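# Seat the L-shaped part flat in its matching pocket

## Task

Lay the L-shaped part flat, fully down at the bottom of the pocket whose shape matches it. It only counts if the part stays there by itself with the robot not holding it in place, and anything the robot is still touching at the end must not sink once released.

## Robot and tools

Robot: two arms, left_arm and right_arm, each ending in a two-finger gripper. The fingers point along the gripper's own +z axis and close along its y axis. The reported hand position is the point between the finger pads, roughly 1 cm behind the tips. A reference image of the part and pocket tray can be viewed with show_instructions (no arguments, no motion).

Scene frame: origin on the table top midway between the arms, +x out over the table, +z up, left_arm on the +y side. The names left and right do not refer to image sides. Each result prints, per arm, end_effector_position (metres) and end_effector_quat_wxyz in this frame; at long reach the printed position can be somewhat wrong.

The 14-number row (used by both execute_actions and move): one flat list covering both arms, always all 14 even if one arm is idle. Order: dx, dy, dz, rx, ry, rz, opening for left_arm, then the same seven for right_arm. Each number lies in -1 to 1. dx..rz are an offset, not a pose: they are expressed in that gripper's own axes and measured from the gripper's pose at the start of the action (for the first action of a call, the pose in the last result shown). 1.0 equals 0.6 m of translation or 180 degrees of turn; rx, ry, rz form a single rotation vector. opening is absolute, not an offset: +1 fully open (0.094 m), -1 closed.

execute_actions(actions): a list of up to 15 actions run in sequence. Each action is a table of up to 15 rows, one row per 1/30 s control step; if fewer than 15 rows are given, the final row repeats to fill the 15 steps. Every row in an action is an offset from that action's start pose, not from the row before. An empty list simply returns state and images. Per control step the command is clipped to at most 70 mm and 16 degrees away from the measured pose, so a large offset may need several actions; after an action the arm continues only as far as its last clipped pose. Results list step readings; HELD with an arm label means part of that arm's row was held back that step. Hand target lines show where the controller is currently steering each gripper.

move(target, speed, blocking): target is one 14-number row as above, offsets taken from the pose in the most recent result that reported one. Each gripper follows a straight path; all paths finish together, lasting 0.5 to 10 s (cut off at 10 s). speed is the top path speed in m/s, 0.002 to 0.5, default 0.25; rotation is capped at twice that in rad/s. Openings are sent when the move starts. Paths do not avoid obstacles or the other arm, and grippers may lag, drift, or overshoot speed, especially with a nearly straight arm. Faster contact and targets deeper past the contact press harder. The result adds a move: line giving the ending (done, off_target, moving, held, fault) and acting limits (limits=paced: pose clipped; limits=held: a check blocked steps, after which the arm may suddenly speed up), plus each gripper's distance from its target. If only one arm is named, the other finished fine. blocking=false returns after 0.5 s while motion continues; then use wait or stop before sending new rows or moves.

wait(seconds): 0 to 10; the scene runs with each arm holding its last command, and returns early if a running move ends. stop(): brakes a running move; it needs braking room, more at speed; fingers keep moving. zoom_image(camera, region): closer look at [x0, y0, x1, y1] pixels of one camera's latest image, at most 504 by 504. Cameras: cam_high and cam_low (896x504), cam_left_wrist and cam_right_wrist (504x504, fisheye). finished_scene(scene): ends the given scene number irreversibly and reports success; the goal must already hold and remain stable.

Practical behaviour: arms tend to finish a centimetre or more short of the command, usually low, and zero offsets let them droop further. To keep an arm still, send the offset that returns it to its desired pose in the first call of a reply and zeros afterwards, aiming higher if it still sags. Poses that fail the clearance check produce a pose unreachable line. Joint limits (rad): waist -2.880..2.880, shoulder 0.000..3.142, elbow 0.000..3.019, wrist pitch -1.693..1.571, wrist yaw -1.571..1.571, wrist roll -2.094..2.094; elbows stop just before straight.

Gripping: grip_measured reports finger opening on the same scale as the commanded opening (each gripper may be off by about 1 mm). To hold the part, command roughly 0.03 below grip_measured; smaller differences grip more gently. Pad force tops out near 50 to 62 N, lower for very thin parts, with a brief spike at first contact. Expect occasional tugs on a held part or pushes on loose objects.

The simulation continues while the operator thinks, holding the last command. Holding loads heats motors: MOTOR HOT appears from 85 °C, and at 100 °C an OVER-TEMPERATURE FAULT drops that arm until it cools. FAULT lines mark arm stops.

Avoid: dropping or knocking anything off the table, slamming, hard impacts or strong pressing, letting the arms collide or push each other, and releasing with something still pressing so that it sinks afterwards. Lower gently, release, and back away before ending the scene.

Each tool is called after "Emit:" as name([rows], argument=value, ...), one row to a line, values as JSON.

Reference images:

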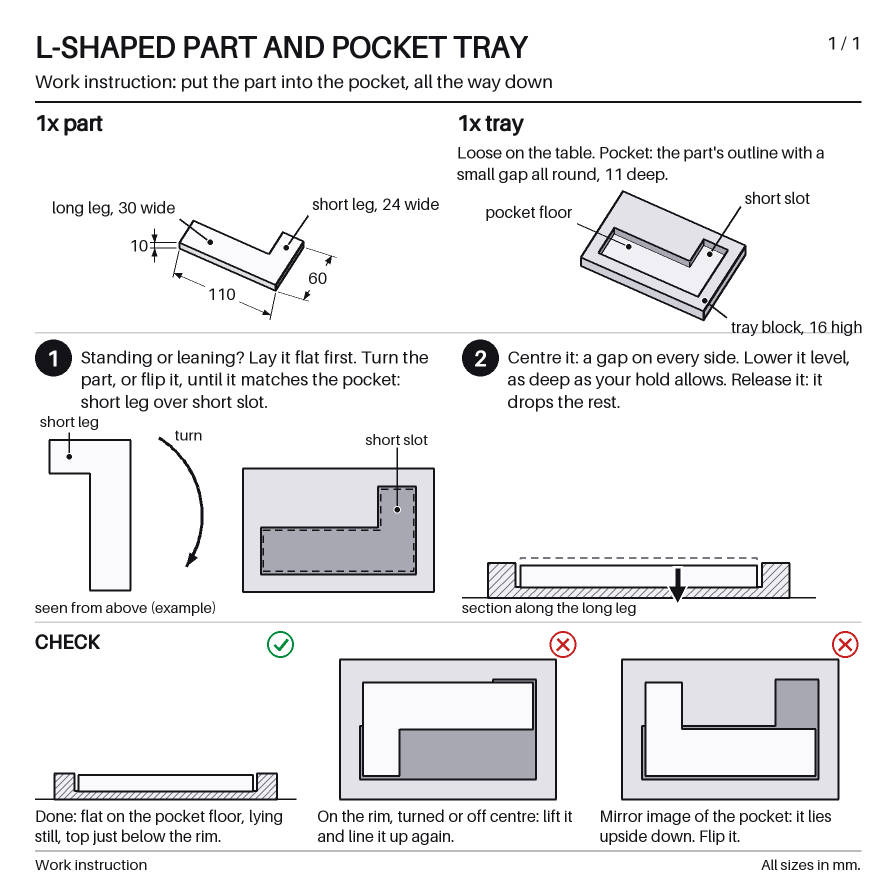

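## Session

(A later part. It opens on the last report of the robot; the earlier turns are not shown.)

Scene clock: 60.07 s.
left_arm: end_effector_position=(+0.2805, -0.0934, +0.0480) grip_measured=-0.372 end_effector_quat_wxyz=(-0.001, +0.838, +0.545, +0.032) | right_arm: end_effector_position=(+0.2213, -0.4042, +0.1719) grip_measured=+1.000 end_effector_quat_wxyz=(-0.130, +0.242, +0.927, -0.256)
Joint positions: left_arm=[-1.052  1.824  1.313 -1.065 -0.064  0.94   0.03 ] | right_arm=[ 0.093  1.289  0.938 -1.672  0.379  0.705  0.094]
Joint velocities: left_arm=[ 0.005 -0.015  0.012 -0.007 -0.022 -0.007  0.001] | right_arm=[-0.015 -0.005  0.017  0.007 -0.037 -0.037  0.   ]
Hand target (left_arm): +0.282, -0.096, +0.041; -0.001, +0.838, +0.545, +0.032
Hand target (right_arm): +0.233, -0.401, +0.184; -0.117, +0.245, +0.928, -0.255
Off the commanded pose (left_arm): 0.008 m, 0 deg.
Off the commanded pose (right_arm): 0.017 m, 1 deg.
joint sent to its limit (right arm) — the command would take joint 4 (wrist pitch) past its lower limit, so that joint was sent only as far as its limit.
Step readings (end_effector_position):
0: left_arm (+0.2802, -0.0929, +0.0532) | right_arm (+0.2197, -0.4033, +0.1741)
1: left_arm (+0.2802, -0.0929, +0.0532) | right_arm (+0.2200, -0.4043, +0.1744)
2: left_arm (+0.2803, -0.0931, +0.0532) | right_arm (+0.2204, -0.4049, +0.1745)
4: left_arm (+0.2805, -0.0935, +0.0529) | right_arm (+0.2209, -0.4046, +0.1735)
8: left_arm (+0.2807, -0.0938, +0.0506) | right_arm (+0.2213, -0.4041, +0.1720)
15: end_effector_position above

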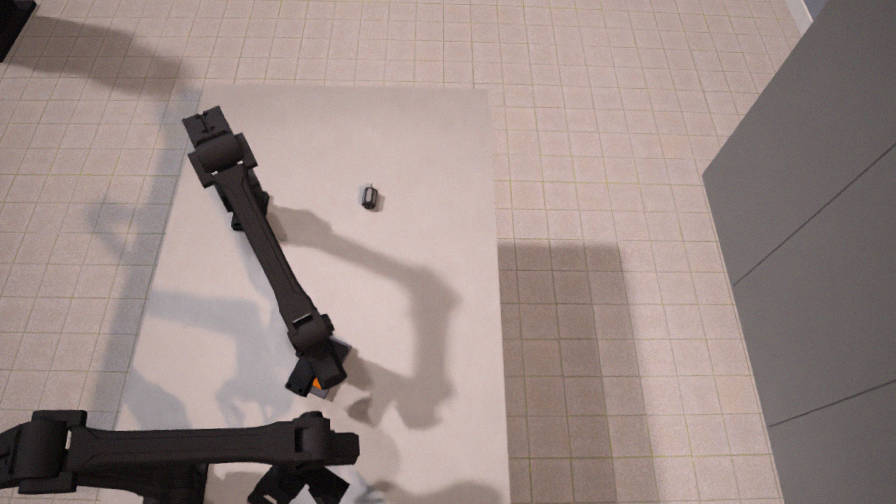

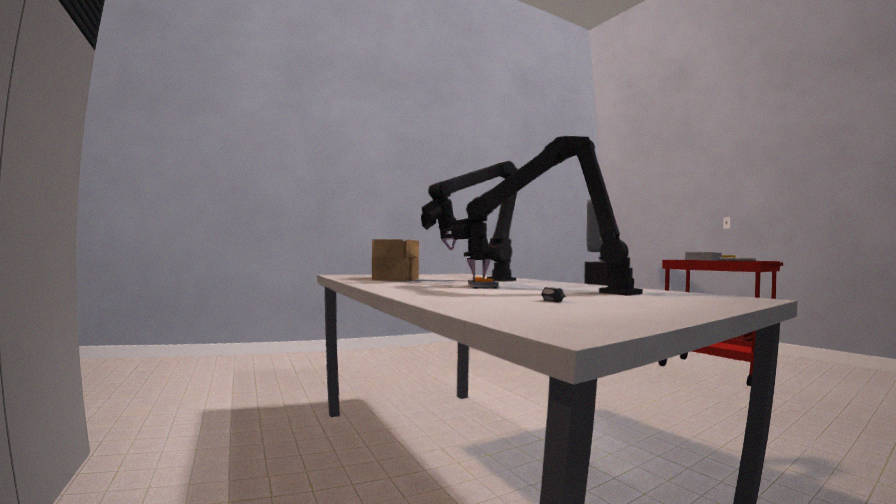

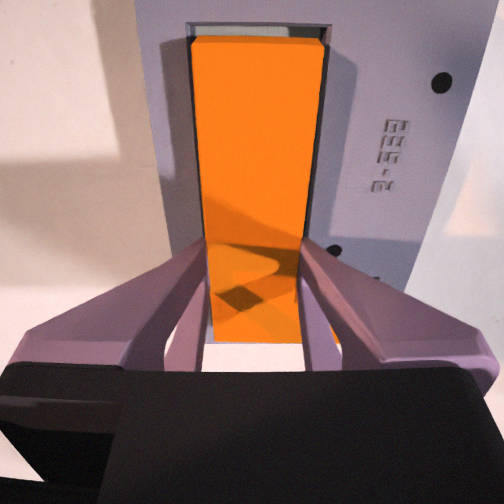

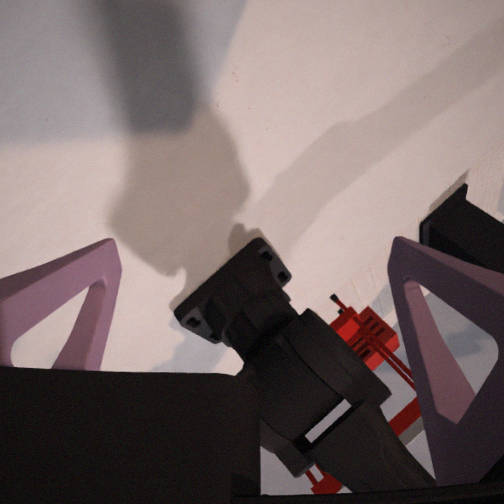

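Emit:
execute_actions([
  [[-0.0036, 0.0029, 0.013, 0.0015, 0.0011, 0.0, -0.405, -0.014, 0.004, -0.024, 0.006, -0.006, 0, 1], [-0.0036, 0.0029, 0.0142, 0.0017, 0.0013, 0.0, -0.405, -0.014, 0.004, -0.024, 0.006, -0.006, 0, 1], [-0.0036, 0.0029, 0.0154, 0.002, 0.0015, 0.0, -0.405, -0.014, 0.004, -0.024, 0.006, -0.006, 0, 1], [-0.0036, 0.0029, 0.0166, 0.0022, 0.0016, 0.0, -0.405, -0.014, 0.004, -0.024, 0.006, -0.006, 0, 1], [-0.0036, 0.0029, 0.0178, 0.0024, 0.0018, 0.0, -0.405, -0.014, 0.004, -0.024, 0.006, -0.006, 0, 1]],
])

Emit:
zoom_image(camera="cam_left_wrist", region=[140, 0, 400, 260])

Emit:
zoom_image(camera="cam_low", region=[460, 255, 505, 295])

Scene clock: 61.57 s.
left_arm: end_effector_position=(+0.2803, -0.0930, +0.0452) grip_measured=-0.372 end_effector_quat_wxyz=(-0.003, +0.838, +0.545, +0.032) | right_arm: end_effector_position=(+0.2229, -0.4047, +0.1696) grip_measured=+1.000 end_effector_quat_wxyz=(-0.132, +0.235, +0.926, -0.265)
Joint positions: left_arm=[-1.052  1.829  1.313 -1.065 -0.064  0.94   0.03 ] | right_arm=[ 0.1    1.304  0.938 -1.672  0.395  0.705  0.094]
Joint velocities: left_arm=[ 0.005 -0.005  0.002 -0.017  0.066 -0.037 -0.001] | right_arm=[-0.005 -0.015 -0.002 -0.007 -0.007 -0.037  0.   ]
Hand target (left_arm): +0.282, -0.095, +0.037; -0.005, +0.838, +0.545, +0.032
Hand target (right_arm): +0.234, -0.401, +0.181; -0.120, +0.238, +0.927, -0.265
Off the commanded pose (left_arm): 0.008 m, 0 deg.
Off the commanded pose (right_arm): 0.017 m, 1 deg.
joint sent to its limit (right arm) — the command would take joint 4 (wrist pitch) past its lower limit, so that joint was sent only as far as its limit.
Step readings (end_effector_position):
0: left_arm (+0.2805, -0.0934, +0.0480) | right_arm (+0.2213, -0.4042, +0.1719)
1: left_arm (+0.2805, -0.0934, +0.0480) | right_arm (+0.2216, -0.4051, +0.1721)
2: left_arm (+0.2805, -0.0934, +0.0480) | right_arm (+0.2220, -0.4056, +0.1721)
4: left_arm (+0.2805, -0.0934, +0.0480) | right_arm (+0.2225, -0.4052, +0.1713)
8: left_arm (+0.2804, -0.0932, +0.0467) | right_arm (+0.2229, -0.4047, +0.1697)
15: end_effector_position above

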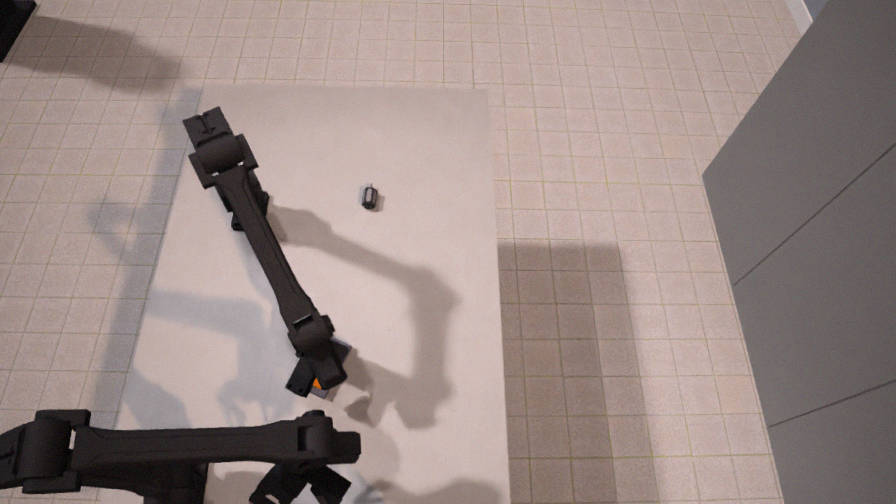

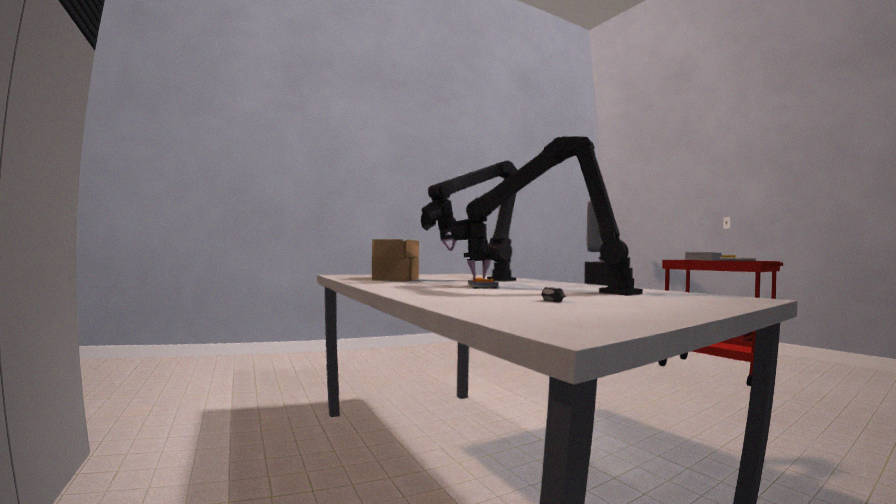

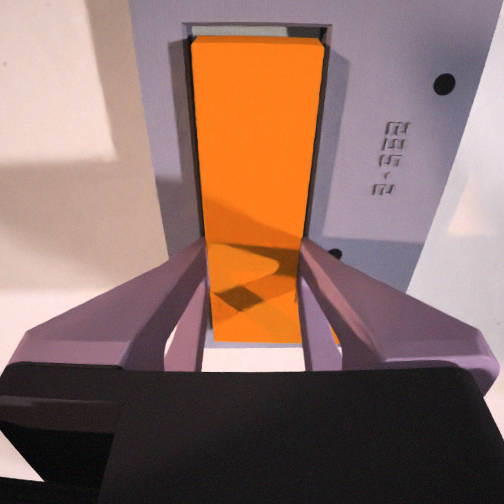

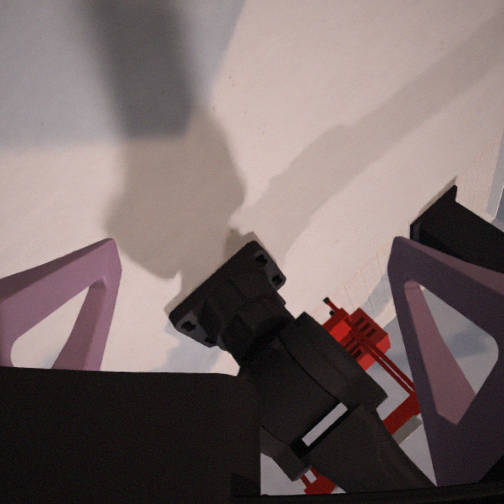

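Region (140, 0, 400, 260) of cam_left_wrist's 504x504 image, scaled by 1.938, with more detail than that image has.

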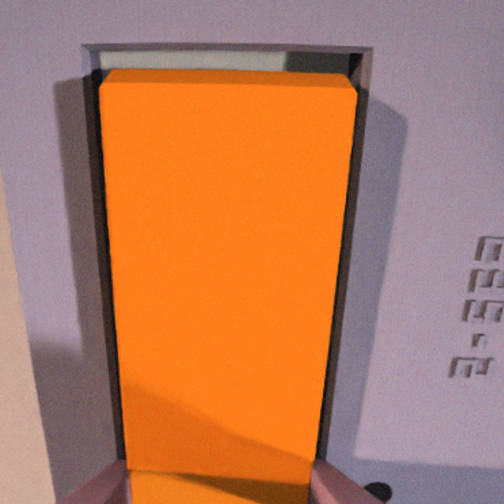

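Region (460, 255, 505, 295) of cam_low's 896x504 image, scaled by 11.200, with more detail than that image has.

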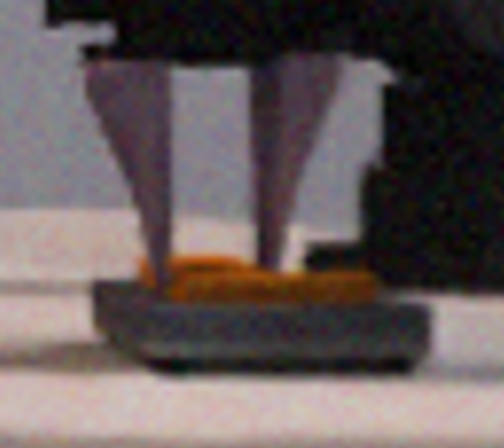

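Emit:
execute_actions([
  [[-0.0036, 0.0029, 0.014, 0.0017, 0.0013, 0.0, -0.405, -0.014, 0.004, -0.024, 0.006, -0.006, 0, 1], [-0.0036, 0.0029, 0.015, 0.0019, 0.0014, 0.0, -0.405, -0.014, 0.004, -0.024, 0.006, -0.006, 0, 1], [-0.0036, 0.0029, 0.0158, 0.002, 0.0015, 0.0, -0.405, -0.014, 0.004, -0.024, 0.006, -0.006, 0, 1]],
  [[-0.0036, 0.0029, 0.006, 0.0, 0.0, 0.0, -0.38, -0.014, 0.004, -0.024, 0.006, -0.006, 0, 1], [-0.0036, 0.0029, 0.006, 0.0, 0.0, 0.0, -0.365, -0.014, 0.004, -0.024, 0.006, -0.006, 0, 1], [-0.0036, 0.0029, 0.006, 0.0, 0.0, 0.0, -0.35, -0.014, 0.004, -0.024, 0.006, -0.006, 0, 1], [-0.0036, 0.0029, 0.006, 0.0, 0.0, 0.0, -0.33, -0.014, 0.004, -0.024, 0.006, -0.006, 0, 1], [-0.0036, 0.0029, 0.006, 0.0, 0.0, 0.0, -0.31, -0.014, 0.004, -0.024, 0.006, -0.006, 0, 1]],
])

Emit:
zoom_image(camera="cam_low", region=[460, 255, 505, 295])

Scene clock: 63.67 s.
left_arm: end_effector_position=(+0.2802, -0.0930, +0.0450) grip_measured=-0.312 end_effector_quat_wxyz=(-0.004, +0.838, +0.545, +0.032) | right_arm: end_effector_position=(+0.2261, -0.4052, +0.1651) grip_measured=+1.000 end_effector_quat_wxyz=(-0.136, +0.219, +0.923, -0.284)
Joint positions: left_arm=[-1.052  1.83   1.313 -1.065 -0.064  0.94   0.032] | right_arm=[ 0.117  1.333  0.938 -1.672  0.425  0.706  0.094]
Joint velocities: left_arm=[-0.005 -0.005 -0.007 -0.002 -0.066  0.007 -0.001] | right_arm=[ 0.005 -0.005 -0.017 -0.007 -0.007  0.081  0.   ]
Hand target (left_arm): +0.281, -0.095, +0.041; -0.004, +0.838, +0.545, +0.032
Hand target (right_arm): +0.238, -0.401, +0.176; -0.124, +0.223, +0.924, -0.284
Off the commanded pose (left_arm): 0.005 m, 0 deg.
Off the commanded pose (right_arm): 0.017 m, 1 deg.
joint sent to its limit (right arm) — the command would take joint 4 (wrist pitch) past its lower limit, so that joint was sent only as far as its limit.
Step readings (end_effector_position; steps 1 to 15: 1st action; 16 to 30: 2nd action):
0: left_arm (+0.2803, -0.0930, +0.0452) | right_arm (+0.2229, -0.4047, +0.1696)
1: left_arm (+0.2803, -0.0930, +0.0452) | right_arm (+0.2233, -0.4056, +0.1699)
2: left_arm (+0.2803, -0.0930, +0.0452) | right_arm (+0.2236, -0.4061, +0.1699)
4: left_arm (+0.2803, -0.0930, +0.0452) | right_arm (+0.2241, -0.4056, +0.1690)
8: left_arm (+0.2802, -0.0930, +0.0450) | right_arm (+0.2245, -0.4051, +0.1674)
15: left_arm (+0.2802, -0.0930, +0.0450) | right_arm (+0.2245, -0.4051, +0.1674)
16: left_arm (+0.2802, -0.0930, +0.0450) | right_arm (+0.2249, -0.4058, +0.1676)
17: left_arm (+0.2802, -0.0930, +0.0450) | right_arm (+0.2253, -0.4064, +0.1676)
19: left_arm (+0.2802, -0.0930, +0.0450) | right_arm (+0.2257, -0.4057, +0.1667)
23: left_arm (+0.2802, -0.0930, +0.0450) | right_arm (+0.2261, -0.4052, +0.1652)
30: end_effector_position above

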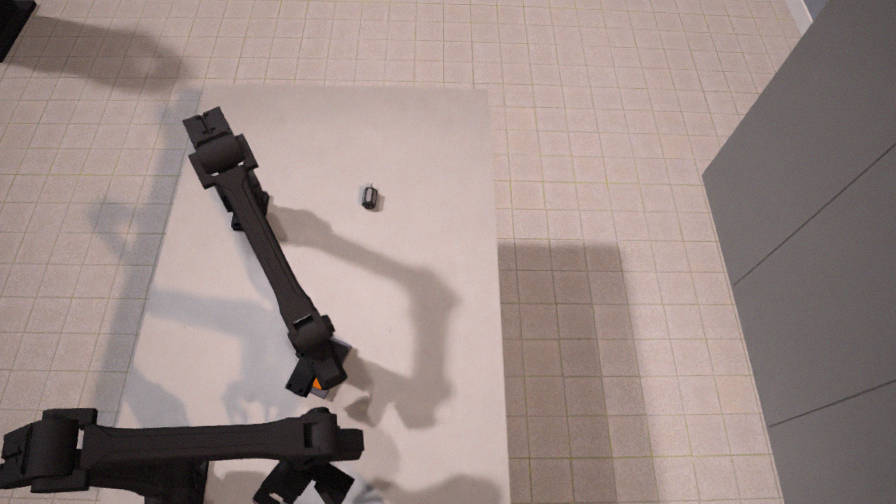

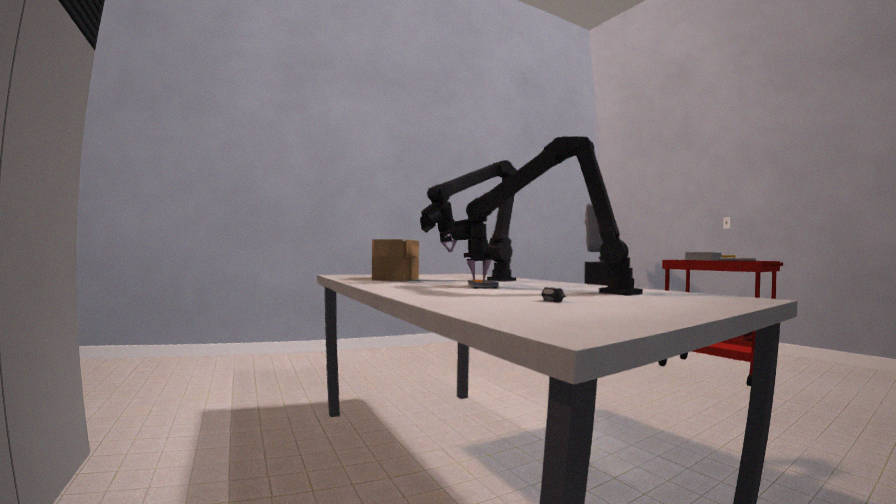

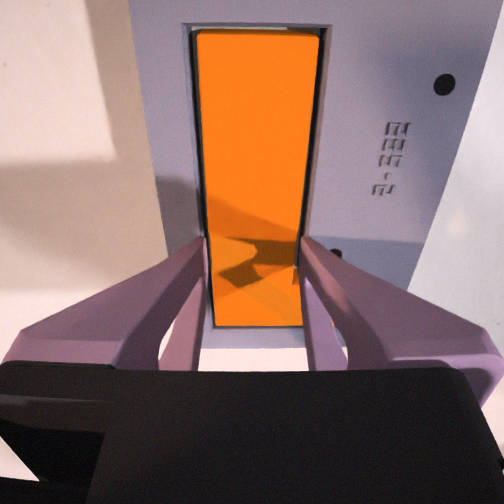

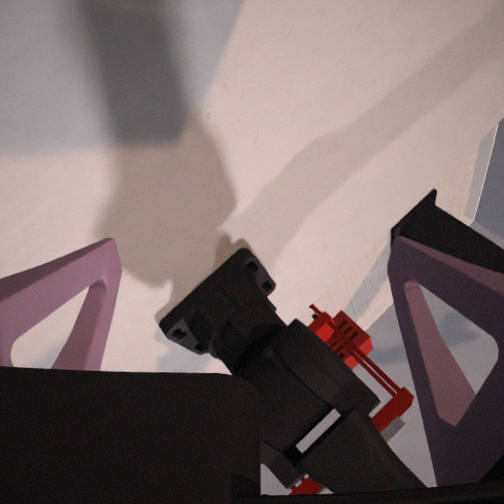

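Region (460, 255, 505, 295) of cam_low's 896x504 image, scaled by 11.200, with more detail than that image has.

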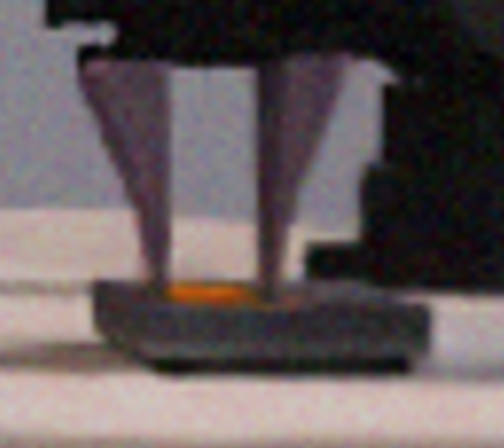

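The part dropped into the pocket. Now I'll lift the gripper clear.

Emit:
move(target=[0.03, 0.0, -0.13, 0, 0, 0, -0.31, -0.014, 0.004, -0.024, 0.006, -0.006, 0, 1], speed=0.15)

Scene clock: 64.83 s.
left_arm: end_effector_position=(+0.2704, -0.0715, +0.1053) grip_measured=-0.312 end_effector_quat_wxyz=(-0.023, +0.840, +0.542, +0.033) | right_arm: end_effector_position=(+0.2277, -0.4051, +0.1632) grip_measured=+1.000 end_effector_quat_wxyz=(-0.138, +0.211, +0.922, -0.293)
Joint positions: left_arm=[-1.047  1.729  1.345 -1.236 -0.064  0.952  0.032] | right_arm=[ 0.126  1.346  0.938 -1.672  0.439  0.706  0.094]
Joint velocities: left_arm=[ 0.005 -0.005  0.007 -0.007  0.051  0.007  0.002] | right_arm=[-0.005 -0.015  0.012 -0.007 -0.037  0.022  0.   ]
Hand target (left_arm): +0.284, -0.079, +0.124; -0.004, +0.838, +0.545, +0.033
Hand target (right_arm): +0.239, -0.401, +0.174; -0.126, +0.214, +0.923, -0.293
Off the commanded pose (left_arm): 0.024 m, 2 deg.
Off the commanded pose (right_arm): 0.017 m, 1 deg.
joint sent to its limit (right arm) — the command would take joint 4 (wrist pitch) past its lower limit, so that joint was sent only as far as its limit.
move: off_target (left_arm, right_arm)

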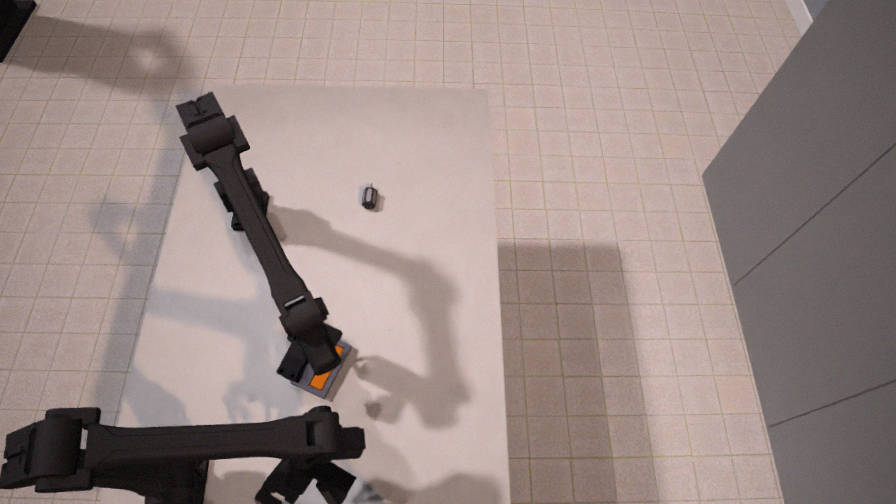

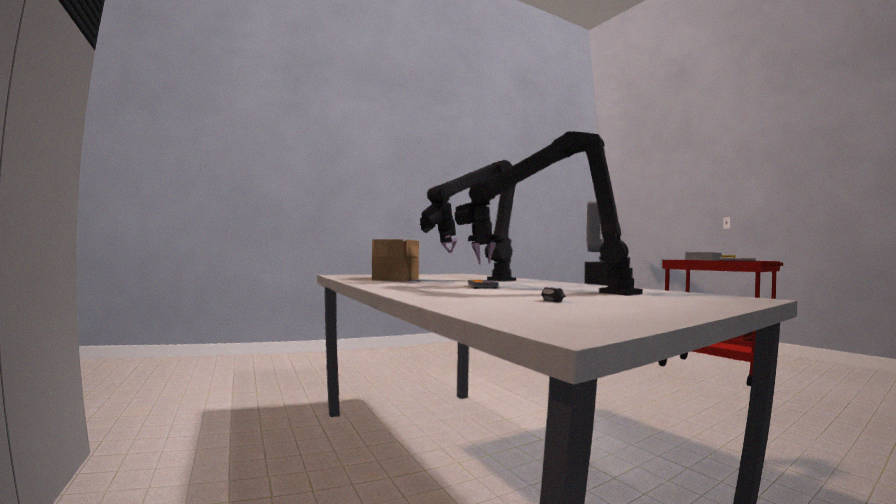

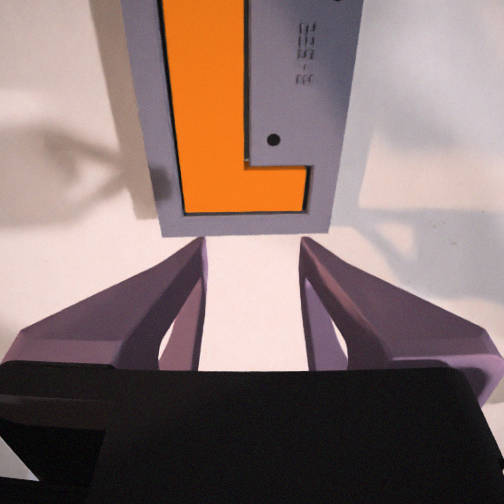

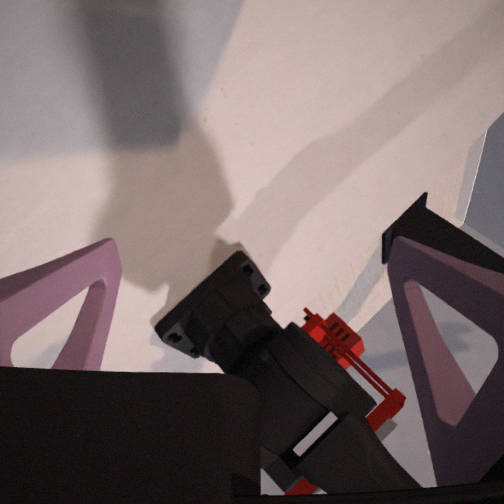

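The part sits fully inside the pocket with a gap on all sides. Ending scene 1.

Emit:
finished_scene(scene=1)

The scene is finished: the task was done.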